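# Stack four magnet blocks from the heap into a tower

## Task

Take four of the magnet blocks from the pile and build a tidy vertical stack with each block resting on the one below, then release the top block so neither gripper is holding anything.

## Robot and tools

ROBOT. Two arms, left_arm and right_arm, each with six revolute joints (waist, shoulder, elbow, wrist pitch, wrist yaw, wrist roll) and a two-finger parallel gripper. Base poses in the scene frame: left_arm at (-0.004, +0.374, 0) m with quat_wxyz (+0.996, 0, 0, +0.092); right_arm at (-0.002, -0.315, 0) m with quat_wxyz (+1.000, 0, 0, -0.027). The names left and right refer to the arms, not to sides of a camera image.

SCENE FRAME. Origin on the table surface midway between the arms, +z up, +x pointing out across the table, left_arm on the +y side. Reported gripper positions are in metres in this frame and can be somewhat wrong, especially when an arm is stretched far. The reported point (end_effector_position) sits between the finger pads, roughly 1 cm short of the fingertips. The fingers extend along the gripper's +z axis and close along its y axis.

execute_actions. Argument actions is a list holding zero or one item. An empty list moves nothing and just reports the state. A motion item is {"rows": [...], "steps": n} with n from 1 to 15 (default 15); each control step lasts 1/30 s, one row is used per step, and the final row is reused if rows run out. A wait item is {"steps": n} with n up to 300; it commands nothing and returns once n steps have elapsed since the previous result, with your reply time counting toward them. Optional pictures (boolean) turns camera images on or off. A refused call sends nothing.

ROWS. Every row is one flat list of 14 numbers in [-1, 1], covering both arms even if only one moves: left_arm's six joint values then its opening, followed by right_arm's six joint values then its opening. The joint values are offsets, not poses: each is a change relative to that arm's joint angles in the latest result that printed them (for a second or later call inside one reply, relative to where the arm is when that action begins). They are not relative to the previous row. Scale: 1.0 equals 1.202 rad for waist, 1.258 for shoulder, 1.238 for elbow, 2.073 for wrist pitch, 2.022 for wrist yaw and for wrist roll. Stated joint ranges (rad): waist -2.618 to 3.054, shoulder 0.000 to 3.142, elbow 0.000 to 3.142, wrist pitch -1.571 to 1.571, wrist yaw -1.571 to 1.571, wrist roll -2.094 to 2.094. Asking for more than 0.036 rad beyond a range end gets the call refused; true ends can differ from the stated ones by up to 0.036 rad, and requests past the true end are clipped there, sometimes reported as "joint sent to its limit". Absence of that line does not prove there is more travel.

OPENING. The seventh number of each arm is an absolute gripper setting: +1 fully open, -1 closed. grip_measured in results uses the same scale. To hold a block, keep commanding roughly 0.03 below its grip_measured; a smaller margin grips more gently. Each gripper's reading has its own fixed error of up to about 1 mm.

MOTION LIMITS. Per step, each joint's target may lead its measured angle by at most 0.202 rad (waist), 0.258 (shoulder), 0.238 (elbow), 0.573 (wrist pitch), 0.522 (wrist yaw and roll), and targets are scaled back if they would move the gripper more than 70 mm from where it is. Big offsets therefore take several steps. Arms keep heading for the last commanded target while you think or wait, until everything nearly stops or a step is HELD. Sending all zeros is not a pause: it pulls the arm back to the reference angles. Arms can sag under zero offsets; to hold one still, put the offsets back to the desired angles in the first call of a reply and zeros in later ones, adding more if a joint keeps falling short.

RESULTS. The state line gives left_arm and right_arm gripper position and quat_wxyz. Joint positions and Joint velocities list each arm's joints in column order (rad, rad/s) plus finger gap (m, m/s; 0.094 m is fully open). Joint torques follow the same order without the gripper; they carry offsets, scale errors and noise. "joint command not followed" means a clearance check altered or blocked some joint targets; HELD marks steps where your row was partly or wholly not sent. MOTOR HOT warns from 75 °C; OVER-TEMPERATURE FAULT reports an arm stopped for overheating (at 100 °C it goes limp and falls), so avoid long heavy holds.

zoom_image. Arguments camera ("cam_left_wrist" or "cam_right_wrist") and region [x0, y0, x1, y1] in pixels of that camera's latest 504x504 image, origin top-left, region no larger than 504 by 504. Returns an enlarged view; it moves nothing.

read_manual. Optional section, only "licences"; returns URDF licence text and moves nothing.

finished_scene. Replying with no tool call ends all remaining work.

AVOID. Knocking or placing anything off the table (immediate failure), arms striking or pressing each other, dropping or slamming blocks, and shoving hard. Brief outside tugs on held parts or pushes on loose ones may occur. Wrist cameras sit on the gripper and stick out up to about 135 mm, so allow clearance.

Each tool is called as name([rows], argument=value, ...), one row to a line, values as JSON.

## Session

execute_actions(actions=[])

Scene clock: 0.00 s of 5800.00 s.
left_arm: end_effector_position=(+0.5158, +0.1446, +0.1803) grip_measured=+1.000 end_effector_quat_wxyz=(+0.743, -0.174, +0.645, +0.042) | right_arm: end_effector_position=(+0.3112, -0.0462, +0.2471) grip_measured=+1.000 end_effector_quat_wxyz=(+0.234, -0.105, +0.793, +0.553)
Joint positions: left_arm=[-0.868  2.3    1.328  1.172 -0.995 -0.038  0.094] | right_arm=[ 0.419  1.409  0.964 -0.012 -0.883  0.676  0.094]
Joint velocities: left_arm=[ 0.012 -0.012  0.002  0.066 -0.022  0.007  0.   ] | right_arm=[-0.012 -0.007  0.007 -0.037 -0.037 -0.022  0.   ]
Joint torques (N m, as the arm reports them, + toward a larger angle): no reading
Motor temperatures (°C, as the motors report them): left_arm=[29 27 30 35 26 28] | right_arm=[25 33 29 26 25 28]

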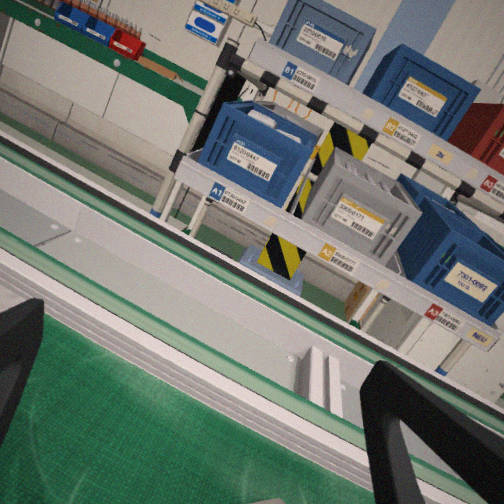

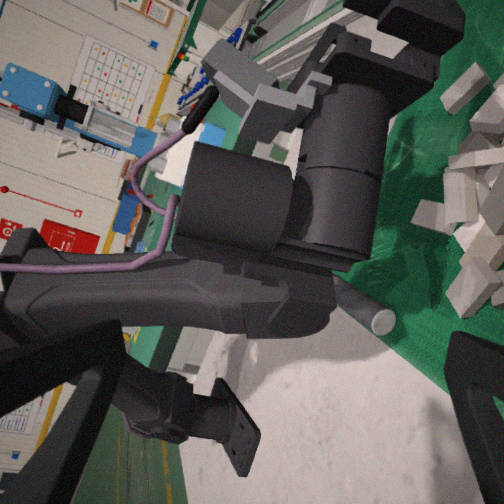

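execute_actions([
  {"rows":[[0.15,-0.05,0,0,0,0,1,-0.15,0,0,0,0.15,-0.1,1],[0.3,-0.15,0,0,0,0,1,-0.3,0,0,0,0.3,-0.2,1],[0.4,-0.3,0,-0.1,0,0,1,-0.35,0,0.1,-0.1,0.437,-0.334,1],[0.45,-0.45,0,-0.2,0.1,0,1,-0.35,0,0.2,-0.2,0.437,-0.334,1],[0.45,-0.6,0,-0.3,0.2,0,1,-0.35,0,0.3,-0.3,0.437,-0.334,1],[0.45,-0.8,-0.1,-0.4,0.3,0,1,-0.35,0.1,0.4,-0.4,0.437,-0.334,1],[0.45,-1,-0.3,-0.6,0.492,0,1,-0.35,0.15,0.53,-0.58,0.437,-0.334,1]],"steps":15},
], pictures=false)

execute_actions([
  {"steps":20},
])

Scene clock: 4.90 s of 5800.00 s.
left_arm: end_effector_position=(+0.4639, +0.3626, +0.2311) grip_measured=+1.000 end_effector_quat_wxyz=(+0.576, -0.033, +0.816, +0.045) | right_arm: end_effector_position=(+0.4174, -0.3260, +0.2231) grip_measured=+1.000 end_effector_quat_wxyz=(+0.293, +0.059, +0.953, +0.048)
Joint positions: left_arm=[-0.291  1.468  0.96   0.161 -0.214 -0.04   0.094] | right_arm=[-0.016  1.618  1.559 -0.915 -0.096  0.085  0.094]
Joint velocities: left_arm=[ 0.144 -2.234 -0.359 -1.927  1.033 -0.051  0.   ] | right_arm=[-0.046 -0.178  0.838 -1.722  0.696 -0.535  0.   ]
Joint torques (N m, as the arm reports them, + toward a larger angle): left_arm=[-3.52 -9.03 10.31  2.56  0.46  0.02] | right_arm=[ 1.43 -8.21  8.97  0.41 -0.21 -0.11]
Motor temperatures (°C, as the motors report them): left_arm=[29 31 31 36 26 28] | right_arm=[25 34 30 27 25 28]
Steps of this call (steps 1 to 90: nothing new was sent; then 1.40 s passed at rest; steps 91 to 105: all 15 steps of this action). Readings (joint positions):
91: left_arm=[-0.859 2.298 1.328 1.171 -0.992 -0.038] | right_arm=[0.407 1.409 0.964 -0.012 -0.858 0.652]
92: left_arm=[-0.845 2.290 1.328 1.166 -0.990 -0.038] | right_arm=[0.381 1.409 0.964 -0.012 -0.808 0.612]
94: left_arm=[-0.797 2.245 1.325 1.100 -0.974 -0.039] | right_arm=[0.305 1.412 0.994 -0.077 -0.691 0.500]
98: left_arm=[-0.609 1.989 1.207 0.757 -0.659 -0.039] | right_arm=[0.146 1.469 1.157 -0.305 -0.464 0.318]
105: the state above

Scene clock: 5.57 s of 5800.00 s.
left_arm: end_effector_position=(+0.3756, +0.3259, +0.3527) grip_measured=+1.000 end_effector_quat_wxyz=(+0.654, +0.032, +0.754, -0.053) | right_arm: end_effector_position=(+0.3606, -0.3365, +0.2123) grip_measured=+1.000 end_effector_quat_wxyz=(+0.188, +0.035, +0.982, -0.002)
Joint positions: left_arm=[-0.317  1.043  0.963 -0.058 -0.01  -0.04   0.094] | right_arm=[-0.012  1.598  1.601 -1.195 -0.007  0.008  0.094]
Joint velocities: left_arm=[-0.017 -0.002 -0.007  0.007 -0.051 -0.037  0.   ] | right_arm=[ 0.007  0.002 -0.017 -0.11   0.037 -0.066  0.   ]
Joint torques (N m, as the arm reports them, + toward a larger angle): left_arm=[-0.85 -3.    8.14  1.8   0.07 -0.02] | right_arm=[ 0.85 -6.81  9.36  0.31  0.06 -0.07]
Motor temperatures (°C, as the motors report them): left_arm=[29 30 31 36 26 28] | right_arm=[25 34 30 27 25 28]
Steps of this call (steps 1 to 20: the robot went on to your last target). Readings (joint positions):
1: left_arm=[-0.292 1.392 0.953 0.108 -0.181 -0.040] | right_arm=[-0.016 1.611 1.581 -0.967 -0.075 0.070]
2: left_arm=[-0.298 1.320 0.953 0.073 -0.152 -0.040] | right_arm=[-0.014 1.605 1.594 -1.008 -0.061 0.057]
4: left_arm=[-0.311 1.175 0.953 0.035 -0.103 -0.040] | right_arm=[-0.012 1.597 1.601 -1.073 -0.041 0.039]
8: left_arm=[-0.317 1.012 0.962 0.022 -0.046 -0.040] | right_arm=[-0.012 1.598 1.601 -1.153 -0.020 0.020]
20: the state above

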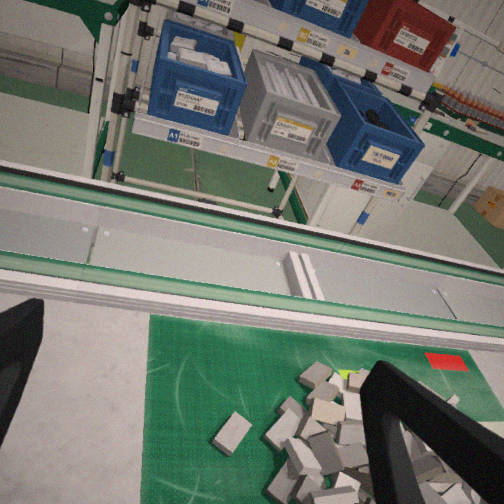

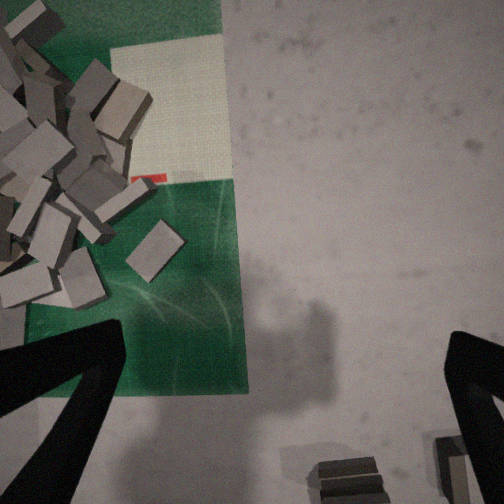

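execute_actions([
  {"rows":[[0,-0.15,-0.15,-0.04,0,0.02,1,0.05,0,0.015,0,0,0,1],[0,-0.3,-0.3,-0.04,0,0.02,1,0.1,0,0.015,0,0,0,1],[-0.1,-0.45,-0.43,-0.04,0,0.02,1,0.15,0,0.015,0,0,0,1],[-0.2,-0.6,-0.56,-0.04,0,0.02,1,0.2,0,0.015,0,0,0,1],[-0.3,-0.74,-0.695,-0.04,0,0.02,1,0.25,0,0.015,0,0,0,1],[-0.4,-0.74,-0.695,-0.04,0,0.02,1,0.29,0,0.015,0,0,0,1],[-0.5,-0.74,-0.695,-0.04,0,0.02,1,0.31,0,0.015,0,0,0,1],[-0.6,-0.74,-0.695,-0.04,0,0.02,1,0.31,0,0.015,0,0,0,1],[-0.7,-0.74,-0.695,-0.04,0,0.02,1,0.31,0,0.015,0,0,0,1],[-0.8,-0.74,-0.695,-0.04,0,0.02,1,0.31,0,0.015,0,0,0,1],[-0.87,-0.74,-0.695,-0.04,0,0.02,1,0.31,0,0.015,0,0,0,1]],"steps":15},
], pictures=false)

execute_actions([
  {"steps":12},
])

Scene clock: 11.07 s of 5800.00 s.
left_arm: end_effector_position=(+0.1456, +0.1747, +0.1549) grip_measured=+1.000 end_effector_quat_wxyz=(+0.565, +0.344, +0.693, -0.286) | right_arm: end_effector_position=(+0.3417, -0.1971, +0.2124) grip_measured=+1.000 end_effector_quat_wxyz=(+0.185, -0.154, +0.970, +0.039)
Joint positions: left_arm=[-1.123  0.134  0.095 -0.16  -0.01  -0.01   0.094] | right_arm=[ 0.372  1.598  1.601 -1.195 -0.016  0.007  0.094]
Joint velocities: left_arm=[-2.147  0.007 -0.183 -0.271 -0.007  0.066  0.   ] | right_arm=[-0.095 -0.012 -0.017  0.037  0.037  0.081  0.   ]
Joint torques (N m, as the arm reports them, + toward a larger angle): left_arm=[ 0.33 -0.01 10.48  2.46  0.03  0.04] | right_arm=[-0.39 -6.81  9.25  0.42 -0.06 -0.02]
Motor temperatures (°C, as the motors report them): left_arm=[29 29 32 37 26 28] | right_arm=[26 35 31 27 25 28]
Steps of this call (steps 1 to 30: the robot went on to your last target; steps 31 to 90: nothing new was sent; then 2.00 s passed at rest; steps 91 to 105: all 15 steps of this action). Readings (joint positions):
91: left_arm=[-0.317 1.020 0.934 -0.050 -0.008 -0.034] | right_arm=[-0.007 1.598 1.601 -1.198 -0.003 0.007]
92: left_arm=[-0.317 0.959 0.870 -0.050 -0.008 -0.029] | right_arm=[0.010 1.598 1.601 -1.198 0.002 0.007]
94: left_arm=[-0.372 0.800 0.721 -0.077 -0.022 -0.025] | right_arm=[0.089 1.598 1.601 -1.198 0.011 0.008]
98: left_arm=[-0.620 0.480 0.441 -0.097 -0.014 -0.016] | right_arm=[0.332 1.598 1.601 -1.195 -0.003 0.008]
105: the state above

Scene clock: 11.47 s of 5800.00 s.
left_arm: end_effector_position=(+0.0947, +0.1452, +0.1542) grip_measured=+1.000 end_effector_quat_wxyz=(+0.527, +0.425, +0.647, -0.351) | right_arm: end_effector_position=(+0.3425, -0.1994, +0.2124) grip_measured=+1.000 end_effector_quat_wxyz=(+0.185, -0.152, +0.970, +0.036)
Joint positions: left_arm=[-1.354  0.134  0.092 -0.158 -0.002 -0.007  0.094] | right_arm=[ 0.368  1.598  1.601 -1.195 -0.013  0.007  0.094]
Joint velocities: left_arm=[ 0.002 -0.007 -0.012  0.022  0.037 -0.037  0.   ] | right_arm=[-0.012  0.007  0.022  0.066  0.007 -0.066  0.   ]
Joint torques (N m, as the arm reports them, + toward a larger angle): left_arm=[-0.63  0.05  9.5   2.03 -0.08  0.05] | right_arm=[-0.55 -6.83  9.26  0.42  0.03 -0.01]
Motor temperatures (°C, as the motors report them): left_arm=[29 29 32 37 26 28] | right_arm=[26 35 31 27 25 28]
Steps of this call (steps 1 to 12: the robot went on to your last target). Readings (joint positions):
1: left_arm=[-1.198 0.134 0.092 -0.166 -0.010 -0.010] | right_arm=[0.369 1.598 1.601 -1.195 -0.015 0.007]
2: left_arm=[-1.267 0.134 0.092 -0.166 -0.009 -0.009] | right_arm=[0.368 1.598 1.601 -1.195 -0.014 0.007]
4: left_arm=[-1.342 0.134 0.092 -0.160 -0.002 -0.007] | right_arm=[0.368 1.598 1.601 -1.195 -0.013 0.007]
8: left_arm=[-1.354 0.134 0.092 -0.159 -0.002 -0.007] | right_arm=[0.368 1.598 1.601 -1.195 -0.013 0.007]
12: the state above

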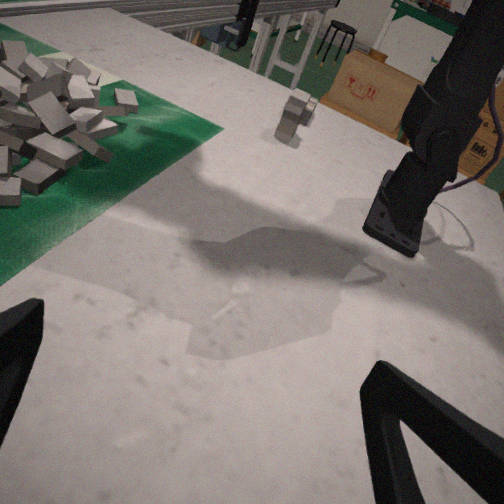

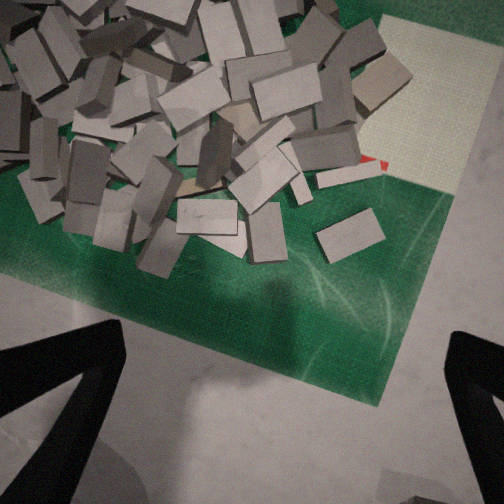

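execute_actions([
  {"rows":[[0,0,0,0,0,0,1,-0.02,0.03,0.02,0,0.008,0.06,-0.15],[0,0,0,0,0,0,1,-0.04,0.06,0.04,0,0.008,0.12,-0.15],[0,0,0,0,0,0,1,-0.055,0.095,0.06,0,0.008,0.18,-0.15],[0,0,0,0,0,0,1,-0.07,0.13,0.075,0,0.008,0.24,-0.15],[0,0,0,0,0,0,1,-0.082,0.165,0.089,0,0.008,0.3,-0.15],[0,0,0,0,0,0,1,-0.092,0.2,0.089,0,0.008,0.36,-0.15],[0,0,0,0,0,0,1,-0.099,0.235,0.089,0.01,0.008,0.42,-0.15],[0,0,0,0,0,0,1,-0.099,0.265,0.089,0.02,0.008,0.475,-0.15],[0,0,0,0,0,0,1,-0.099,0.29,0.089,0.02,0.008,0.475,-0.15],[0,0,0,0,0,0,1,-0.099,0.315,0.089,0.02,0.008,0.475,-0.15],[0,0,0,0,0,0,1,-0.099,0.335,0.089,0.02,0.008,0.475,-0.15],[0,0,0,0,0,0,1,-0.099,0.35,0.089,0.02,0.008,0.475,-0.15],[0,0,0,0,0,0,1,-0.099,0.362,0.089,0.02,0.008,0.475,-0.15],[0,0,0,0,0,0,1,-0.099,0.37,0.089,0.02,0.008,0.475,-0.15]],"steps":15},
], pictures=false)

execute_actions([
  {"steps":12},
])

Scene clock: 24.27 s of 5800.00 s.
left_arm: end_effector_position=(+0.0947, +0.1452, +0.1543) grip_measured=+1.000 end_effector_quat_wxyz=(+0.527, +0.425, +0.647, -0.351) | right_arm: end_effector_position=(+0.3948, -0.2366, +0.0654) grip_measured=-0.148 end_effector_quat_wxyz=(+0.011, +0.336, +0.942, +0.008)
Joint positions: left_arm=[-1.354  0.134  0.092 -0.158 -0.002 -0.007  0.094] | right_arm=[ 0.245  2.08   1.698 -1.162 -0.002  0.877  0.04 ]
Joint velocities: left_arm=[ 0.007 -0.002 -0.022 -0.007 -0.022  0.022  0.   ] | right_arm=[ 0.012  0.379 -0.002  0.007  0.037  0.505 -0.001]
Joint torques (N m, as the arm reports them, + toward a larger angle): left_arm=[-0.09  1.71  8.58  1.83  0.   -0.01] | right_arm=[  0.27 -14.19   8.31  -0.07   0.03   0.02]
Motor temperatures (°C, as the motors report them): left_arm=[29 28 34 39 26 28] | right_arm=[25 36 32 27 25 28]
Steps of this call (steps 1 to 30: the robot went on to your last target; steps 31 to 90: nothing new was sent; then 9.30 s passed at rest; steps 91 to 105: all 15 steps of this action). Readings (joint positions):
91: left_arm=[-1.354 0.134 0.092 -0.158 -0.002 -0.007] | right_arm=[0.367 1.601 1.601 -1.195 -0.012 0.026]
92: left_arm=[-1.354 0.134 0.092 -0.158 -0.002 -0.007] | right_arm=[0.362 1.610 1.607 -1.198 -0.012 0.064]
94: left_arm=[-1.354 0.134 0.092 -0.158 -0.002 -0.007] | right_arm=[0.337 1.660 1.642 -1.202 -0.012 0.189]
98: left_arm=[-1.354 0.134 0.092 -0.158 -0.002 -0.007] | right_arm=[0.268 1.830 1.698 -1.180 -0.007 0.551]
105: the state above

Scene clock: 24.67 s of 5800.00 s.
left_arm: end_effector_position=(+0.0947, +0.1452, +0.1543) grip_measured=+1.000 end_effector_quat_wxyz=(+0.527, +0.425, +0.647, -0.351) | right_arm: end_effector_position=(+0.3949, -0.2366, +0.0649) grip_measured=-0.148 end_effector_quat_wxyz=(+0.011, +0.373, +0.928, +0.008)
Joint positions: left_arm=[-1.354  0.134  0.092 -0.158 -0.002 -0.007  0.094] | right_arm=[ 0.245  2.081  1.698 -1.162 -0.002  0.956  0.04 ]
Joint velocities: left_arm=[-0.007 -0.002 -0.002  0.022 -0.022 -0.095  0.   ] | right_arm=[ 0.002  0.002  0.002 -0.007 -0.007 -0.007 -0.   ]
Joint torques (N m, as the arm reports them, + toward a larger angle): left_arm=[-0.07  1.76  8.53  1.84 -0.01 -0.02] | right_arm=[  0.45 -12.2    8.29  -0.09   0.04   0.08]
Motor temperatures (°C, as the motors report them): left_arm=[29 28 34 39 26 28] | right_arm=[25 36 32 27 25 28]
Steps of this call (steps 1 to 12: the robot went on to your last target). Readings (joint positions):
1: left_arm=[-1.354 0.134 0.092 -0.158 -0.002 -0.007] | right_arm=[0.245 2.088 1.698 -1.162 -0.002 0.894]
2: left_arm=[-1.354 0.134 0.092 -0.158 -0.002 -0.007] | right_arm=[0.245 2.090 1.698 -1.162 -0.002 0.908]
4: left_arm=[-1.354 0.134 0.092 -0.158 -0.002 -0.007] | right_arm=[0.245 2.086 1.698 -1.162 -0.002 0.927]
8: left_arm=[-1.354 0.134 0.092 -0.158 -0.002 -0.007] | right_arm=[0.245 2.081 1.698 -1.162 -0.002 0.948]
12: the state above

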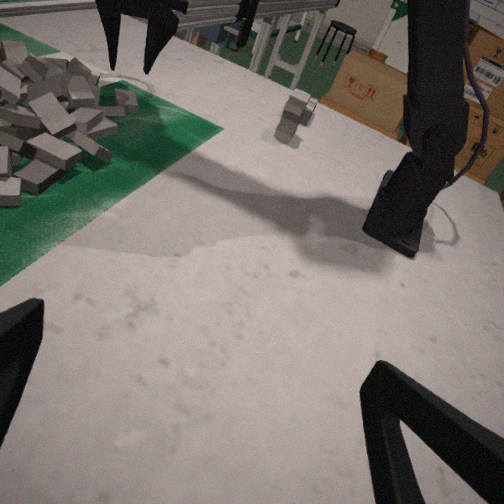

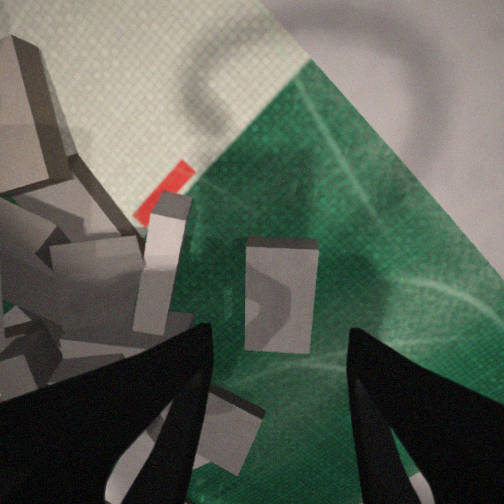

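execute_actions([
  {"rows":[[0,0,0,0,0,0,1,0.024,0,-0.01,0.01,0,0.03,-0.15],[0,0,0,0,0,0,1,0.024,0.005,-0.02,0.02,0,0.03,-0.15],[0,0,0,0,0,0,1,0.02,0.01,-0.03,0.03,0,0.03,-0.15],[0,0,0,0,0,0,1,0.015,0.015,-0.04,0.04,0,0.03,-0.15],[0,0,0,0,0,0,1,0.015,0.02,-0.05,0.045,0,0.03,-0.15],[0,0,0,0,0,0,1,0.015,0.025,-0.06,0.05,0,0.03,-0.15],[0,0,0,0,0,0,1,0.015,0.03,-0.07,0.055,0,0.03,-0.15],[0,0,0,0,0,0,1,0.015,0.033,-0.08,0.059,0,0.03,-0.15]],"steps":15},
], pictures=false)

execute_actions([
  {"steps":6},
])

zoom_image(camera="cam_left_wrist", region=[80,50,180,150])

Scene clock: 29.83 s of 5800.00 s.
left_arm: end_effector_position=(+0.0947, +0.1452, +0.1543) grip_measured=+1.000 end_effector_quat_wxyz=(+0.527, +0.425, +0.647, -0.351) | right_arm: end_effector_position=(+0.3885, -0.2319, +0.0271) grip_measured=-0.148 end_effector_quat_wxyz=(-0.005, +0.391, +0.920, -0.000)
Joint positions: left_arm=[-1.354  0.134  0.092 -0.158 -0.002 -0.007  0.094] | right_arm=[ 0.258  2.124  1.612 -1.067 -0.005  1.009  0.04 ]
Joint velocities: left_arm=[ 0.002  0.002  0.012 -0.081  0.007 -0.007  0.   ] | right_arm=[-0.012 -0.002  0.017  0.066  0.007 -0.037 -0.   ]
Joint torques (N m, as the arm reports them, + toward a larger angle): left_arm=[-0.04  1.77  8.47  1.85  0.    0.04] | right_arm=[  0.37 -10.85   5.67  -0.02   0.02   0.03]
Motor temperatures (°C, as the motors report them): left_arm=[29 28 34 40 26 28] | right_arm=[25 38 32 27 25 28]
Steps of this call (steps 1 to 30: the robot went on to your last target; steps 31 to 90: nothing new was sent; then 1.67 s passed at rest; steps 91 to 105: all 15 steps of this action). Readings (joint positions):
91: left_arm=[-1.354 0.134 0.092 -0.158 -0.002 -0.007] | right_arm=[0.246 2.081 1.698 -1.161 -0.002 0.970]
92: left_arm=[-1.354 0.134 0.092 -0.158 -0.002 -0.007] | right_arm=[0.249 2.081 1.698 -1.158 -0.002 0.978]
94: left_arm=[-1.354 0.134 0.092 -0.158 -0.002 -0.007] | right_arm=[0.255 2.081 1.690 -1.139 -0.003 0.990]
98: left_arm=[-1.354 0.134 0.092 -0.158 -0.002 -0.007] | right_arm=[0.258 2.092 1.649 -1.091 -0.005 1.002]
105: the state above

Scene clock: 30.03 s of 5800.00 s.
left_arm: end_effector_position=(+0.0947, +0.1452, +0.1543) grip_measured=+1.000 end_effector_quat_wxyz=(+0.527, +0.425, +0.647, -0.351) | right_arm: end_effector_position=(+0.3908, -0.2314, +0.0271) grip_measured=-0.148 end_effector_quat_wxyz=(-0.001, +0.392, +0.920, +0.003)
Joint positions: left_arm=[-1.354  0.134  0.092 -0.158 -0.002 -0.007  0.094] | right_arm=[ 0.258  2.124  1.612 -1.057 -0.005  1.01   0.04 ]
Joint velocities: left_arm=[ 0.007 -0.002 -0.002 -0.007 -0.007  0.022  0.   ] | right_arm=[-0.012 -0.002  0.007  0.037  0.022  0.051 -0.   ]
Joint torques (N m, as the arm reports them, + toward a larger angle): left_arm=[ 0.01  1.75  8.52  1.83  0.   -0.02] | right_arm=[  0.31 -10.92   5.87  -0.08   0.     0.03]
Motor temperatures (°C, as the motors report them): left_arm=[29 28 34 40 26 28] | right_arm=[25 38 32 27 25 28]
Steps of this call (steps 1 to 6: the robot went on to your last target). Readings (joint positions):
1: left_arm=[-1.354 0.134 0.092 -0.158 -0.002 -0.007] | right_arm=[0.258 2.124 1.612 -1.064 -0.005 1.010]
2: left_arm=[-1.354 0.134 0.092 -0.158 -0.002 -0.007] | right_arm=[0.258 2.124 1.612 -1.062 -0.005 1.010]
4: left_arm=[-1.354 0.134 0.092 -0.158 -0.002 -0.007] | right_arm=[0.258 2.124 1.612 -1.059 -0.005 1.010]
6: the state above

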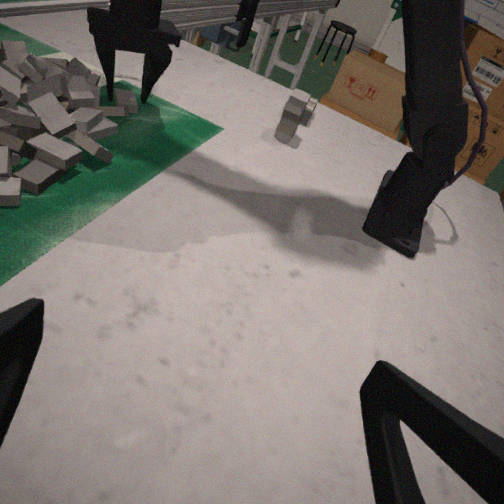

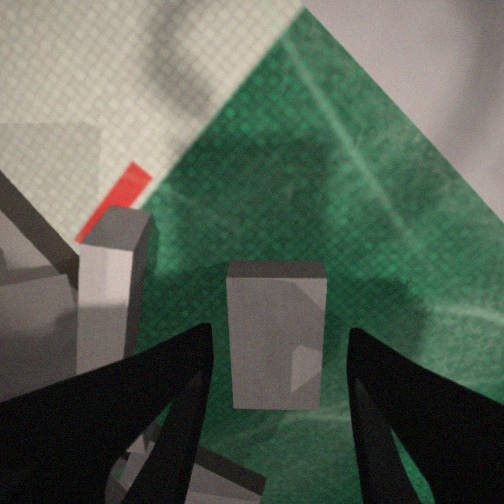

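Region (80, 50, 180, 150) of cam_left_wrist's 504x504 image, scaled by 5.040, with more detail than that image has.

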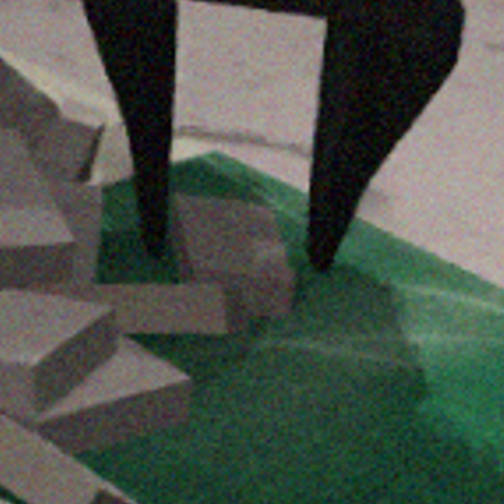

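execute_actions([
  {"rows":[[0,0,0,0,0,0,1,0,0.016,0,0,0,0,-0.2],[0,0,0,0,0,0,1,0,0.016,0,0,0,0,-0.25],[0,0,0,0,0,0,1,0,0.008,0,0,0,0,-0.3],[0,0,0,0,0,0,1,0,0.004,0,0,0,0,-0.35],[0,0,0,0,0,0,1,0,0.004,0,0,0,0,-0.39],[0,0,0,0,0,0,1,0,0.004,0,0,0,0,-0.43],[0,0,0,0,0,0,1,0,0.004,0,0,0,0,-0.46],[0,0,0,0,0,0,1,0,0.004,0,0,0,0,-0.49],[0,0,0,0,0,0,1,0,0.004,0,0,0,0,-0.52]],"steps":13},
], pictures=false)

execute_actions([
  {"rows":[[0,0,0,0,0,0,1,0,-0.025,0.01,-0.01,0,0,-0.52],[0,0,0,0,0,0,1,0,-0.04,0.01,-0.02,0,0,-0.52],[0,0,0,0,0,0,1,0,-0.055,0.01,-0.035,0,0,-0.52],[0,0,0,0,0,0,1,0,-0.075,0.01,-0.05,0,0,-0.52],[0,0,0,0,0,0,1,0,-0.095,0.01,-0.065,0,0,-0.52],[0,0,0,0,0,0,1,0,-0.115,0.01,-0.08,0,0,-0.52],[0,0,0,0,0,0,1,0,-0.135,0.01,-0.09,0,-0.05,-0.52],[0,0,0,0,0,0,1,0,-0.155,0.01,-0.1,0,-0.1,-0.52],[0,0,0,0,0,0,1,0,-0.17,0.01,-0.11,0,-0.2,-0.52],[0,0,0,0,0,0,1,0,-0.18,0.01,-0.115,0,-0.3,-0.52]],"steps":15},
])

Scene clock: 37.97 s of 5800.00 s.
left_arm: end_effector_position=(+0.0947, +0.1452, +0.1543) grip_measured=+1.000 end_effector_quat_wxyz=(+0.527, +0.425, +0.647, -0.351) | right_arm: end_effector_position=(+0.3912, -0.2311, +0.0261) grip_measured=-0.480 end_effector_quat_wxyz=(-0.001, +0.392, +0.920, +0.003)
Joint positions: left_arm=[-1.354  0.134  0.092 -0.158 -0.002 -0.007  0.094] | right_arm=[ 0.258  2.127  1.612 -1.054 -0.007  1.011  0.024]
Joint velocities: left_arm=[ 0.002 -0.002 -0.007  0.037  0.037 -0.007  0.   ] | right_arm=[ 0.002  0.007 -0.007 -0.037  0.022  0.007  0.001]
Joint torques (N m, as the arm reports them, + toward a larger angle): left_arm=[-0.02  1.7   8.56  1.86  0.   -0.01] | right_arm=[  0.   -10.74   6.92  -0.21   0.    -0.02]
Motor temperatures (°C, as the motors report them): left_arm=[29 27 34 40 26 28] | right_arm=[25 39 31 27 25 28]
Steps of this call (steps 1 to 30: the robot went on to your last target; steps 31 to 90: nothing new was sent; then 4.50 s passed at rest; steps 91 to 103: all 13 steps of this action). Readings (joint positions):
91: left_arm=[-1.354 0.134 0.092 -0.158 -0.002 -0.007] | right_arm=[0.258 2.125 1.612 -1.054 -0.005 1.011]
92: left_arm=[-1.354 0.134 0.092 -0.158 -0.002 -0.007] | right_arm=[0.258 2.126 1.612 -1.054 -0.005 1.011]
94: left_arm=[-1.354 0.134 0.092 -0.158 -0.002 -0.007] | right_arm=[0.258 2.127 1.612 -1.054 -0.006 1.011]
98: left_arm=[-1.354 0.134 0.092 -0.158 -0.002 -0.007] | right_arm=[0.258 2.127 1.612 -1.054 -0.007 1.011]
103: the state above

Scene clock: 38.47 s of 5800.00 s.
left_arm: end_effector_position=(+0.0947, +0.1452, +0.1543) grip_measured=+1.000 end_effector_quat_wxyz=(+0.527, +0.425, +0.647, -0.351) | right_arm: end_effector_position=(+0.3543, -0.2384, +0.1105) grip_measured=-0.480 end_effector_quat_wxyz=(+0.016, +0.167, +0.986, +0.011)
Joint positions: left_arm=[-1.354  0.134  0.092 -0.158 -0.002 -0.007  0.094] | right_arm=[ 0.258  1.893  1.612 -1.252 -0.008  0.54   0.024]
Joint velocities: left_arm=[-0.007 -0.002 -0.007 -0.095 -0.051  0.037  0.   ] | right_arm=[-0.002 -0.012 -0.002 -0.154 -0.051 -0.96   0.   ]
Joint torques (N m, as the arm reports them, + toward a larger angle): left_arm=[-0.03  1.73  8.48  1.85 -0.01  0.  ] | right_arm=[-0.14 -8.66  8.2  -0.25  0.01 -0.05]
Motor temperatures (°C, as the motors report them): left_arm=[29 27 34 40 26 28] | right_arm=[25 39 31 27 25 28]
Steps of this call (steps 1 to 15: all 15 steps of this action). Readings (joint positions):
1: left_arm=[-1.354 0.134 0.092 -0.158 -0.002 -0.007] | right_arm=[0.258 2.126 1.612 -1.054 -0.007 1.011]
2: left_arm=[-1.354 0.134 0.092 -0.158 -0.002 -0.007] | right_arm=[0.258 2.123 1.612 -1.057 -0.007 1.011]
4: left_arm=[-1.354 0.134 0.092 -0.158 -0.002 -0.007] | right_arm=[0.258 2.107 1.612 -1.075 -0.008 1.011]
8: left_arm=[-1.354 0.134 0.092 -0.158 -0.002 -0.007] | right_arm=[0.258 2.014 1.612 -1.152 -0.008 0.963]
15: the state above

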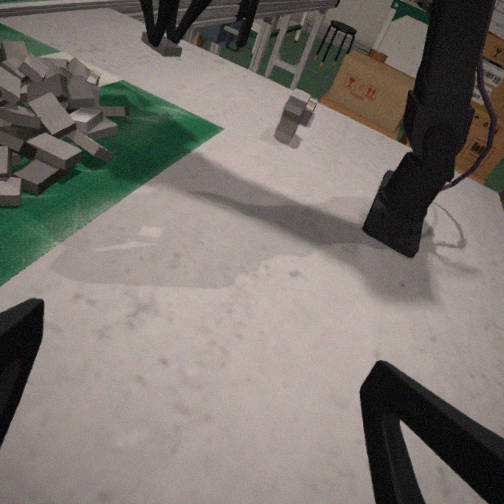

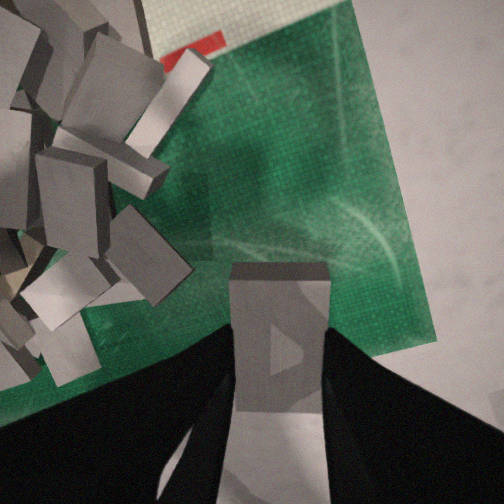

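execute_actions([
  {"rows":[[0,0,0,0,0,0,1,0.03,-0.03,-0.02,0,0,-0.1,-0.52],[0,0,0,0,0,0,1,0.07,-0.06,-0.05,0,0,-0.14,-0.52],[0,0,0,0,0,0,1,0.12,-0.09,-0.08,0,0,-0.18,-0.52],[0,0,0,0,0,0,1,0.17,-0.12,-0.11,0.01,0,-0.22,-0.52],[0,0,0,0,0,0,1,0.22,-0.14,-0.14,0.02,0,-0.25,-0.52],[0,0,0,0,0,0,1,0.27,-0.155,-0.175,0.035,0,-0.27,-0.52],[0,0,0,0,0,0,1,0.32,-0.165,-0.21,0.05,0,-0.27,-0.52],[0,0,0,0,0,0,1,0.36,-0.165,-0.245,0.07,0,-0.27,-0.52],[0,0,0,0,0,0,1,0.395,-0.165,-0.28,0.09,0,-0.27,-0.52],[0,0,0,0,0,0,1,0.425,-0.165,-0.315,0.11,0,-0.27,-0.52],[0,0,0,0,0,0,1,0.445,-0.165,-0.35,0.13,0,-0.27,-0.52],[0,0,0,0,0,0,1,0.458,-0.165,-0.38,0.145,0,-0.27,-0.52],[0,0,0,0,0,0,1,0.465,-0.165,-0.405,0.155,0,-0.27,-0.52],[0,0,0,0,0,0,1,0.467,-0.165,-0.423,0.155,0,-0.27,-0.52],[0,0,0,0,0,0,1,0.467,-0.165,-0.435,0.155,0,-0.27,-0.52]],"steps":15},
], pictures=false)

execute_actions([
  {"steps":14},
])

Scene clock: 45.07 s of 5800.00 s.
left_arm: end_effector_position=(+0.0947, +0.1452, +0.1543) grip_measured=+1.000 end_effector_quat_wxyz=(+0.527, +0.425, +0.647, -0.351) | right_arm: end_effector_position=(+0.1971, -0.1071, +0.0519) grip_measured=-0.480 end_effector_quat_wxyz=(-0.008, -0.372, +0.928, +0.012)
Joint positions: left_arm=[-1.354  0.134  0.092 -0.158 -0.002 -0.007  0.094] | right_arm=[ 0.839  1.687  1.121 -1.01  -0.028  0.023  0.024]
Joint velocities: left_arm=[-0.002  0.002 -0.022 -0.066 -0.007  0.051  0.   ] | right_arm=[ 0.007 -0.002 -0.935  0.256  0.051 -0.227  0.   ]
Joint torques (N m, as the arm reports them, + toward a larger angle): left_arm=[-0.1   1.74  8.44  1.86 -0.02  0.  ] | right_arm=[-1.35 -7.09  7.38  0.15  0.12 -0.06]
Motor temperatures (°C, as the motors report them): left_arm=[29 27 34 40 26 28] | right_arm=[25 39 31 27 25 28]
Steps of this call (steps 1 to 30: the robot went on to your last target; steps 31 to 90: nothing new was sent; then 3.10 s passed at rest; steps 91 to 105: all 15 steps of this action). Readings (joint positions):
91: left_arm=[-1.354 0.134 0.092 -0.158 -0.002 -0.007] | right_arm=[0.260 1.896 1.611 -1.275 -0.008 0.399]
92: left_arm=[-1.354 0.134 0.092 -0.158 -0.002 -0.007] | right_arm=[0.268 1.886 1.600 -1.266 -0.005 0.375]
94: left_arm=[-1.354 0.134 0.092 -0.158 -0.002 -0.007] | right_arm=[0.321 1.839 1.546 -1.246 0.007 0.296]
98: left_arm=[-1.354 0.134 0.092 -0.158 -0.002 -0.007] | right_arm=[0.573 1.717 1.407 -1.194 0.007 0.129]
105: the state above

Scene clock: 45.53 s of 5800.00 s.
left_arm: end_effector_position=(+0.0947, +0.1452, +0.1543) grip_measured=+1.000 end_effector_quat_wxyz=(+0.527, +0.425, +0.647, -0.351) | right_arm: end_effector_position=(+0.1992, -0.1123, +0.0392) grip_measured=-0.480 end_effector_quat_wxyz=(-0.003, -0.378, +0.926, +0.007)
Joint positions: left_arm=[-1.354  0.134  0.092 -0.158 -0.002 -0.007  0.094] | right_arm=[ 0.828  1.691  1.073 -0.952 -0.015  0.     0.024]
Joint velocities: left_arm=[ 0.002  0.012 -0.002  0.066  0.007 -0.051  0.   ] | right_arm=[-0.022  0.002 -0.002  0.007  0.022 -0.037 -0.   ]
Joint torques (N m, as the arm reports them, + toward a larger angle): left_arm=[-0.02  1.72  8.55  1.83 -0.03  0.01] | right_arm=[-0.76 -7.24  6.6   0.01  0.01 -0.08]
Motor temperatures (°C, as the motors report them): left_arm=[29 27 34 40 26 28] | right_arm=[25 39 31 27 25 28]
Steps of this call (steps 1 to 14: the robot went on to your last target). Readings (joint positions):
1: left_arm=[-1.354 0.134 0.092 -0.158 -0.002 -0.007] | right_arm=[0.836 1.688 1.096 -1.006 -0.026 0.018]
2: left_arm=[-1.354 0.134 0.092 -0.158 -0.002 -0.007] | right_arm=[0.833 1.690 1.081 -1.004 -0.023 0.014]
4: left_arm=[-1.354 0.134 0.092 -0.158 -0.002 -0.007] | right_arm=[0.829 1.691 1.073 -0.997 -0.020 0.009]
8: left_arm=[-1.354 0.134 0.092 -0.158 -0.002 -0.007] | right_arm=[0.828 1.691 1.073 -0.967 -0.016 0.003]
14: the state above

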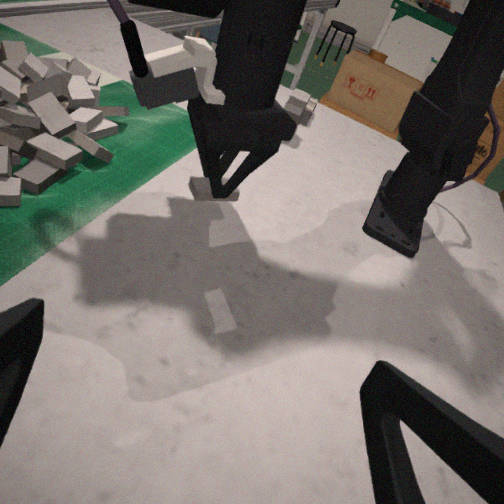

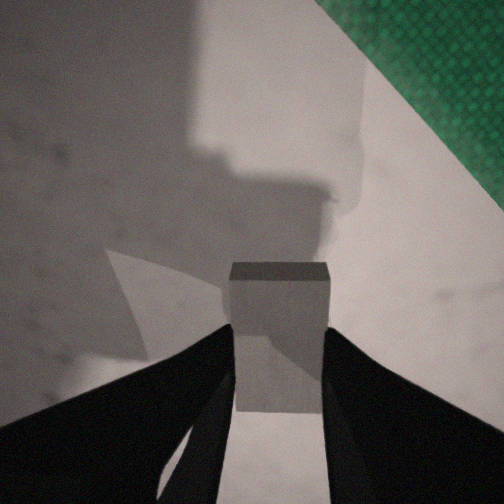

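execute_actions([
  {"rows":[[0,0,0,0,0,0,1,0,0.006,-0.012,0.02,0,0,-0.52],[0,0,0,0,0,0,1,0,0.012,-0.024,0.03,0,0,-0.52],[0,0,0,0,0,0,1,0,0.018,-0.034,0.04,0,0,-0.52],[0,0,0,0,0,0,1,0,0.022,-0.042,0.044,0,0,-0.52],[0,0,0,0,0,0,1,0,0.022,-0.048,0.044,0,0,-0.52]],"steps":15},
])

zoom_image(camera="cam_left_wrist", region=[160,140,280,260])

Scene clock: 49.20 s of 5800.00 s.
left_arm: end_effector_position=(+0.0947, +0.1452, +0.1543) grip_measured=+1.000 end_effector_quat_wxyz=(+0.527, +0.425, +0.647, -0.351) | right_arm: end_effector_position=(+0.1977, -0.1139, +0.0226) grip_measured=-0.480 end_effector_quat_wxyz=(-0.006, -0.378, +0.926, +0.006)
Joint positions: left_arm=[-1.354  0.134  0.092 -0.158 -0.002 -0.007  0.094] | right_arm=[ 0.828  1.715  1.029 -0.891 -0.015 -0.001  0.024]
Joint velocities: left_arm=[-0.007 -0.012  0.002 -0.081  0.022  0.051  0.   ] | right_arm=[ 0.002 -0.007 -0.007 -0.051 -0.051 -0.022 -0.   ]
Joint torques (N m, as the arm reports them, + toward a larger angle): left_arm=[-0.08  1.76  8.54  1.83  0.   -0.05] | right_arm=[-0.01 -6.69  5.41  0.11 -0.03  0.  ]
Motor temperatures (°C, as the motors report them): left_arm=[29 27 34 40 26 28] | right_arm=[25 39 31 27 25 28]
Steps of this call (steps 1 to 30: the robot went on to your last target; steps 31 to 90: nothing new was sent; then 0.17 s passed at rest; steps 91 to 105: all 15 steps of this action). Readings (joint positions):
91: left_arm=[-1.354 0.134 0.092 -0.158 -0.002 -0.007] | right_arm=[0.828 1.691 1.073 -0.948 -0.015 -0.001]
92: left_arm=[-1.354 0.134 0.092 -0.158 -0.002 -0.007] | right_arm=[0.828 1.691 1.072 -0.942 -0.015 -0.001]
94: left_arm=[-1.354 0.134 0.092 -0.158 -0.002 -0.007] | right_arm=[0.828 1.693 1.062 -0.919 -0.015 -0.001]
98: left_arm=[-1.354 0.134 0.092 -0.158 -0.002 -0.007] | right_arm=[0.828 1.711 1.034 -0.893 -0.015 -0.001]
105: the state above

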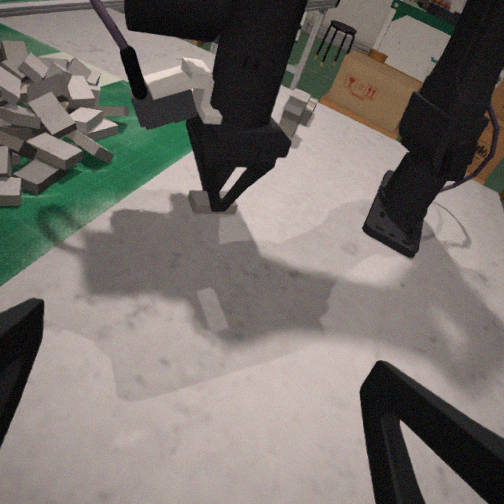

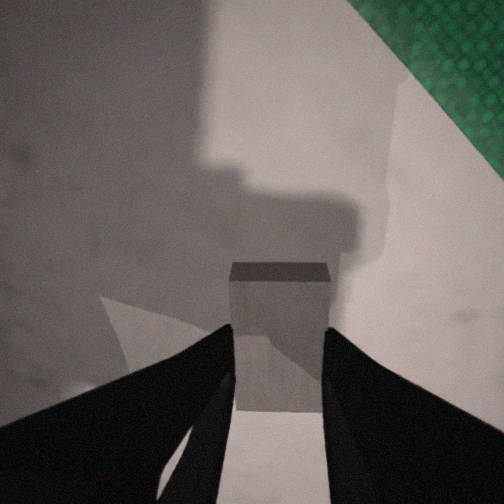

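Region (160, 140, 280, 260) of cam_left_wrist's 504x504 image, scaled by 4.200, with more detail than that image has.

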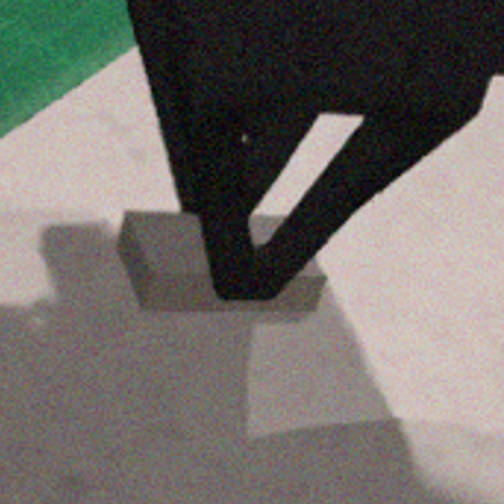

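execute_actions([
  {"rows":[[0,0,0,0,0,0,1,0,0.014,0,0,0,0,-0.52],[0,0,0,0,0,0,1,0,0.014,0,0,0,0,-0.52],[0,0,0,0,0,0,1,0,0.014,0,0,0,0,-0.52],[0,0,0,0,0,0,1,0,0.005,0,0,0,0,-0.46],[0,0,0,0,0,0,1,0,0.005,0,0,0,0,-0.38],[0,0,0,0,0,0,1,0,0.005,0,0,0,0,-0.2],[0,0,0,0,0,0,1,0,0,0,0,0,0,-0.2],[0,0,0,0,0,0,1,0,-0.02,0.03,-0.02,0,0,-0.2],[0,0,0,0,0,0,1,0,-0.03,0.06,-0.04,0,0,-0.2],[0,0,0,0,0,0,1,0,-0.04,0.10,-0.07,0,0,-0.2],[0,0,0,0,0,0,1,0,-0.05,0.14,-0.1,0,0,-0.2],[0,0,0,0,0,0,1,0,-0.05,0.18,-0.13,0,0,-0.2],[0,0,0,0,0,0,1,0,-0.05,0.22,-0.15,0,0,-0.2],[0,0,0,0,0,0,1,0,-0.05,0.25,-0.165,0,0,-0.2]],"steps":15},
], pictures=false)

execute_actions([
  {"steps":8},
], pictures=false)

Scene clock: 54.87 s of 5800.00 s.
left_arm: end_effector_position=(+0.0947, +0.1452, +0.1543) grip_measured=+1.000 end_effector_quat_wxyz=(+0.527, +0.425, +0.647, -0.351) | right_arm: end_effector_position=(+0.2163, -0.0956, +0.0882) grip_measured=-0.202 end_effector_quat_wxyz=(+0.020, -0.378, +0.925, +0.016)
Joint positions: left_arm=[-1.354  0.134  0.092 -0.158 -0.002 -0.007  0.094] | right_arm=[ 0.828  1.684  1.266 -1.104 -0.015 -0.001  0.037]
Joint velocities: left_arm=[ 0.007  0.007 -0.007 -0.022  0.037 -0.051  0.   ] | right_arm=[-0.017 -0.315  1.184 -0.374 -0.081  0.022  0.001]
Joint torques (N m, as the arm reports them, + toward a larger angle): left_arm=[-0.08  1.79  8.59  1.87  0.    0.  ] | right_arm=[-0.02 -8.29  7.05 -0.69 -0.02 -0.01]
Motor temperatures (°C, as the motors report them): left_arm=[29 27 34 41 26 28] | right_arm=[25 38 31 27 25 28]
Steps of this call (steps 1 to 15: the robot went on to your last target; steps 16 to 90: nothing new was sent; then 2.17 s passed at rest; steps 91 to 105: all 15 steps of this action). Readings (joint positions):
91: left_arm=[-1.354 0.134 0.092 -0.158 -0.002 -0.007] | right_arm=[0.828 1.715 1.029 -0.891 -0.015 -0.001]
92: left_arm=[-1.354 0.134 0.092 -0.158 -0.002 -0.007] | right_arm=[0.828 1.715 1.029 -0.891 -0.015 -0.001]
94: left_arm=[-1.354 0.134 0.092 -0.158 -0.002 -0.007] | right_arm=[0.828 1.715 1.029 -0.891 -0.015 -0.001]
98: left_arm=[-1.354 0.134 0.092 -0.158 -0.002 -0.007] | right_arm=[0.828 1.715 1.029 -0.893 -0.015 -0.001]
105: the state above

Scene clock: 55.13 s of 5800.00 s.
left_arm: end_effector_position=(+0.0947, +0.1452, +0.1543) grip_measured=+1.000 end_effector_quat_wxyz=(+0.527, +0.425, +0.647, -0.351) | right_arm: end_effector_position=(+0.2143, -0.0976, +0.1140) grip_measured=-0.202 end_effector_quat_wxyz=(+0.025, -0.378, +0.925, +0.018)
Joint positions: left_arm=[-1.354  0.134  0.092 -0.158 -0.002 -0.007  0.094] | right_arm=[ 0.828  1.649  1.331 -1.191 -0.015 -0.001  0.037]
Joint velocities: left_arm=[-0.007  0.002  0.002  0.037  0.066  0.037  0.   ] | right_arm=[-0.012 -0.007 -0.002 -0.183 -0.066  0.007 -0.   ]
Joint torques (N m, as the arm reports them, + toward a larger angle): left_arm=[-0.05  1.79  8.53  1.86  0.    0.01] | right_arm=[-0.02 -6.58  8.01 -0.17 -0.03 -0.02]
Motor temperatures (°C, as the motors report them): left_arm=[29 27 34 41 26 28] | right_arm=[25 38 31 27 25 28]
Steps of this call (steps 1 to 8: the robot went on to your last target). Readings (joint positions):
1: left_arm=[-1.354 0.134 0.092 -0.158 -0.002 -0.007] | right_arm=[0.828 1.672 1.298 -1.116 -0.015 -0.001]
2: left_arm=[-1.354 0.134 0.092 -0.158 -0.002 -0.007] | right_arm=[0.828 1.661 1.319 -1.126 -0.015 -0.001]
4: left_arm=[-1.354 0.134 0.092 -0.158 -0.002 -0.007] | right_arm=[0.828 1.648 1.331 -1.147 -0.015 -0.001]
8: the state above

execute_actions(actions=[])

Scene clock: 67.87 s of 5800.00 s.
left_arm: end_effector_position=(+0.0947, +0.1452, +0.1543) grip_measured=+1.000 end_effector_quat_wxyz=(+0.527, +0.425, +0.647, -0.351) | right_arm: end_effector_position=(+0.2097, -0.1021, +0.1137) grip_measured=-0.202 end_effector_quat_wxyz=(+0.013, -0.378, +0.925, +0.013)
Joint positions: left_arm=[-1.354  0.134  0.092 -0.158 -0.002 -0.007  0.094] | right_arm=[ 0.828  1.649  1.331 -1.217 -0.015 -0.001  0.037]
Joint velocities: left_arm=[ 0.002 -0.007  0.002 -0.051 -0.022 -0.037  0.   ] | right_arm=[-0.027  0.012  0.007 -0.022 -0.007 -0.007  0.001]
Joint torques (N m, as the arm reports them, + toward a larger angle): left_arm=[ 0.03  1.84  8.42  1.87 -0.01 -0.01] | right_arm=[ 0.   -6.62  7.84 -0.26 -0.02 -0.01]
Motor temperatures (°C, as the motors report them): left_arm=[29 27 35 41 26 28] | right_arm=[25 37 32 27 25 28]
Steps of this call (steps 1 to 30: the robot went on to your last target; steps 31 to 90: nothing new was sent; then 9.73 s passed at rest). Readings (joint positions):
1: left_arm=[-1.354 0.134 0.092 -0.158 -0.002 -0.007] | right_arm=[0.828 1.649 1.331 -1.197 -0.015 -0.001]
2: left_arm=[-1.354 0.134 0.092 -0.158 -0.002 -0.007] | right_arm=[0.828 1.649 1.331 -1.202 -0.015 -0.001]
4: left_arm=[-1.354 0.134 0.092 -0.158 -0.002 -0.007] | right_arm=[0.828 1.649 1.331 -1.208 -0.015 -0.001]
8: left_arm=[-1.354 0.134 0.092 -0.158 -0.002 -0.007] | right_arm=[0.828 1.649 1.331 -1.214 -0.015 -0.001]
90: the state above
All arms were judged still, so your last target was given up. Only a new action makes them travel on or press farther. Fingers that are still opening or closing keep moving.

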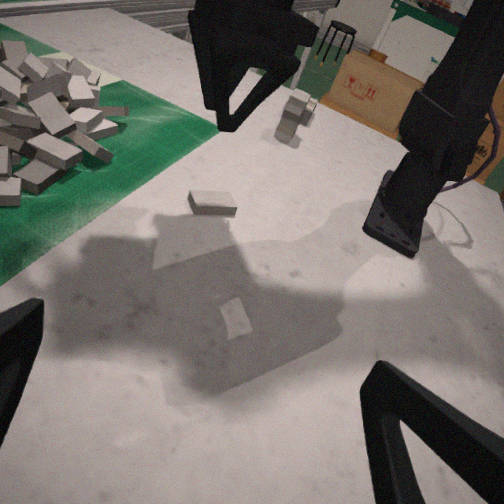

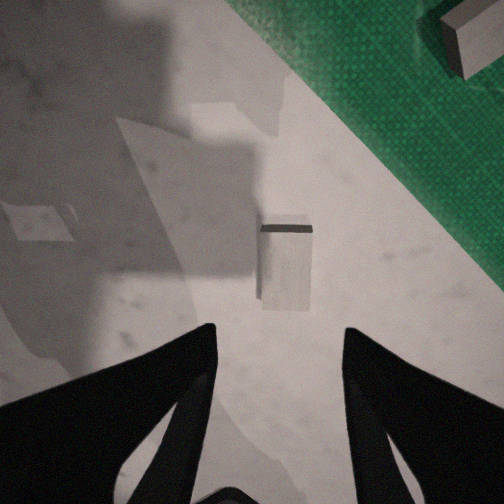

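execute_actions([
  {"rows":[[0,0,0,0,0,0,1,-0.02,0.015,0.03,0,0,0,-0.2],[0,0,0,0,0,0,1,-0.04,0.035,0.06,0,0,0,-0.2],[0,0,0,0,0,0,1,-0.07,0.06,0.09,0,0,0,-0.2],[0,0,0,0,0,0,1,-0.1,0.085,0.12,0,0,0,-0.2],[0,0,0,0,0,0,1,-0.13,0.11,0.15,0,0.005,-0.01,-0.2],[0,0,0,0,0,0,1,-0.16,0.14,0.18,0,0.005,-0.01,-0.2],[0,0,0,0,0,0,1,-0.19,0.17,0.21,-0.01,0.01,-0.02,-0.2],[0,0,0,0,0,0,1,-0.22,0.2,0.24,-0.01,0.01,-0.02,-0.2],[0,0,0,0,0,0,1,-0.25,0.225,0.27,-0.01,0.01,-0.03,-0.2],[0,0,0,0,0,0,1,-0.28,0.25,0.3,-0.015,0.01,-0.03,-0.2],[0,0,0,0,0,0,1,-0.3,0.275,0.325,-0.015,0.01,-0.03,-0.2],[0,0,0,0,0,0,1,-0.32,0.3,0.345,-0.015,0.01,-0.03,-0.2],[0,0,0,0,0,0,1,-0.335,0.315,0.36,-0.015,0.01,-0.03,-0.2],[0,0,0,0,0,0,1,-0.345,0.328,0.365,-0.015,0.01,-0.03,-0.2],[0,0,0,0,0,0,1,-0.35,0.335,0.365,-0.015,0.01,-0.03,-0.2]]},
], pictures=false)

execute_actions([
  {"steps":14},
])

Scene clock: 74.87 s of 5800.00 s.
left_arm: end_effector_position=(+0.0947, +0.1452, +0.1543) grip_measured=+1.000 end_effector_quat_wxyz=(+0.527, +0.425, +0.647, -0.351) | right_arm: end_effector_position=(+0.3732, -0.1709, +0.0900) grip_measured=-0.202 end_effector_quat_wxyz=(+0.021, -0.204, +0.979, +0.003)
Joint positions: left_arm=[-1.354  0.134  0.092 -0.158 -0.002 -0.007  0.094] | right_arm=[ 0.418  2.044  1.743 -1.228  0.001 -0.047  0.037]
Joint velocities: left_arm=[ 0.007  0.022 -0.002  0.007 -0.007 -0.066  0.   ] | right_arm=[-0.54   0.505  0.222 -0.007  0.139 -0.037 -0.   ]
Joint torques (N m, as the arm reports them, + toward a larger angle): left_arm=[-0.09  1.66  8.54  1.85 -0.02 -0.02] | right_arm=[  2.06 -10.95   9.36  -0.3   -0.07  -0.09]
Motor temperatures (°C, as the motors report them): left_arm=[29 27 35 41 26 28] | right_arm=[25 37 32 27 25 28]
Steps of this call (steps 1 to 90: nothing new was sent; then 3.50 s passed at rest; steps 91 to 105: all 15 steps of this action). Readings (joint positions):
91: left_arm=[-1.354 0.134 0.092 -0.158 -0.002 -0.007] | right_arm=[0.827 1.650 1.331 -1.217 -0.015 -0.001]
92: left_arm=[-1.354 0.134 0.092 -0.158 -0.002 -0.007] | right_arm=[0.822 1.656 1.338 -1.222 -0.016 -0.001]
94: left_arm=[-1.354 0.134 0.092 -0.158 -0.002 -0.007] | right_arm=[0.789 1.693 1.387 -1.233 -0.021 -0.001]
98: left_arm=[-1.354 0.134 0.092 -0.158 -0.002 -0.007] | right_arm=[0.649 1.825 1.544 -1.231 -0.018 -0.017]
105: the state above

Scene clock: 75.33 s of 5800.00 s.
left_arm: end_effector_position=(+0.0947, +0.1452, +0.1543) grip_measured=+1.000 end_effector_quat_wxyz=(+0.527, +0.425, +0.647, -0.351) | right_arm: end_effector_position=(+0.3748, -0.1795, +0.0785) grip_measured=-0.202 end_effector_quat_wxyz=(+0.005, -0.200, +0.980, -0.004)
Joint positions: left_arm=[-1.354  0.134  0.092 -0.158 -0.002 -0.007  0.094] | right_arm=[ 0.4    2.076  1.746 -1.233  0.009 -0.055  0.037]
Joint velocities: left_arm=[-0.007 -0.007 -0.002 -0.066  0.051 -0.007  0.   ] | right_arm=[-0.017  0.007  0.002 -0.007 -0.007 -0.081 -0.   ]
Joint torques (N m, as the arm reports them, + toward a larger angle): left_arm=[ 0.    1.74  8.56  1.84 -0.02  0.  ] | right_arm=[  0.59 -11.32  10.18  -0.32  -0.04  -0.06]
Motor temperatures (°C, as the motors report them): left_arm=[29 27 35 41 26 28] | right_arm=[25 37 32 27 25 28]
Steps of this call (steps 1 to 14: the robot went on to your last target). Readings (joint positions):
1: left_arm=[-1.354 0.134 0.092 -0.158 -0.002 -0.007] | right_arm=[0.402 2.058 1.746 -1.228 0.005 -0.048]
2: left_arm=[-1.354 0.134 0.092 -0.158 -0.002 -0.007] | right_arm=[0.393 2.067 1.746 -1.228 0.008 -0.049]
4: left_arm=[-1.354 0.134 0.092 -0.158 -0.002 -0.007] | right_arm=[0.389 2.076 1.746 -1.230 0.009 -0.051]
8: left_arm=[-1.354 0.134 0.092 -0.158 -0.002 -0.007] | right_arm=[0.398 2.076 1.746 -1.232 0.009 -0.054]
14: the state above

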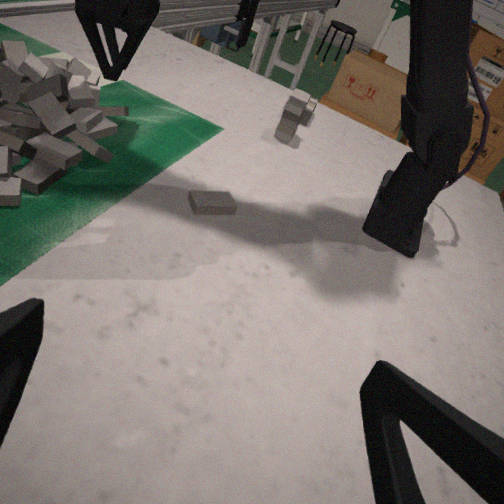

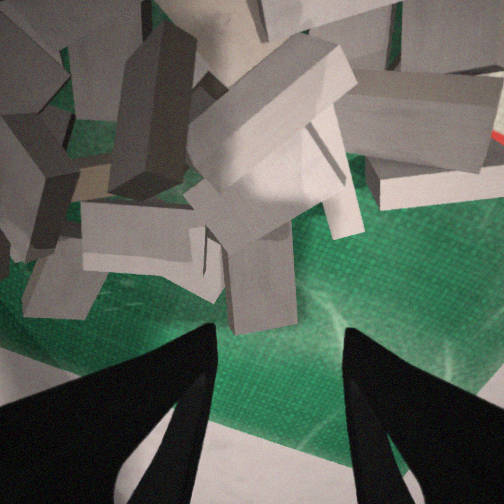

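zoom_image(camera="cam_right_wrist", region=[0,100,400,350])

zoom_image(camera="cam_left_wrist", region=[0,30,180,210])

Region (0, 100, 400, 350) of cam_right_wrist's 504x504 image, scaled by 1.260, with more detail than that image has; it fills the top 315 rows of this view, and the rest is white.

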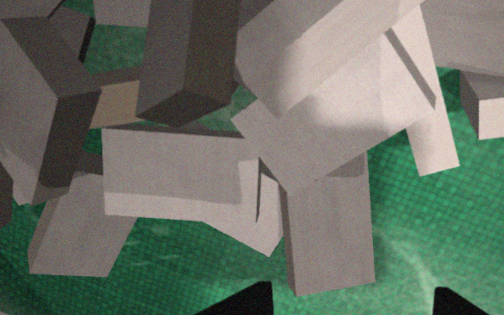

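Region (0, 30, 180, 210) of cam_left_wrist's 504x504 image, scaled by 2.800, with more detail than that image has.

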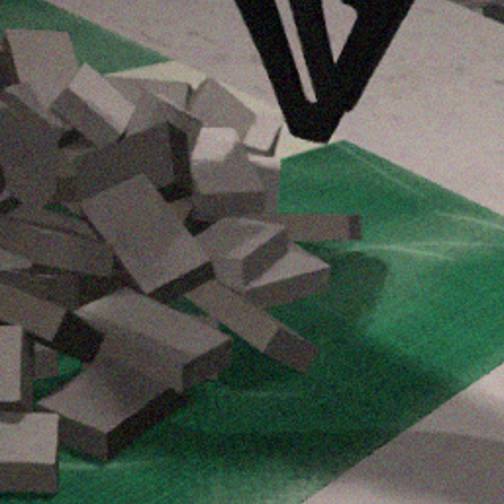

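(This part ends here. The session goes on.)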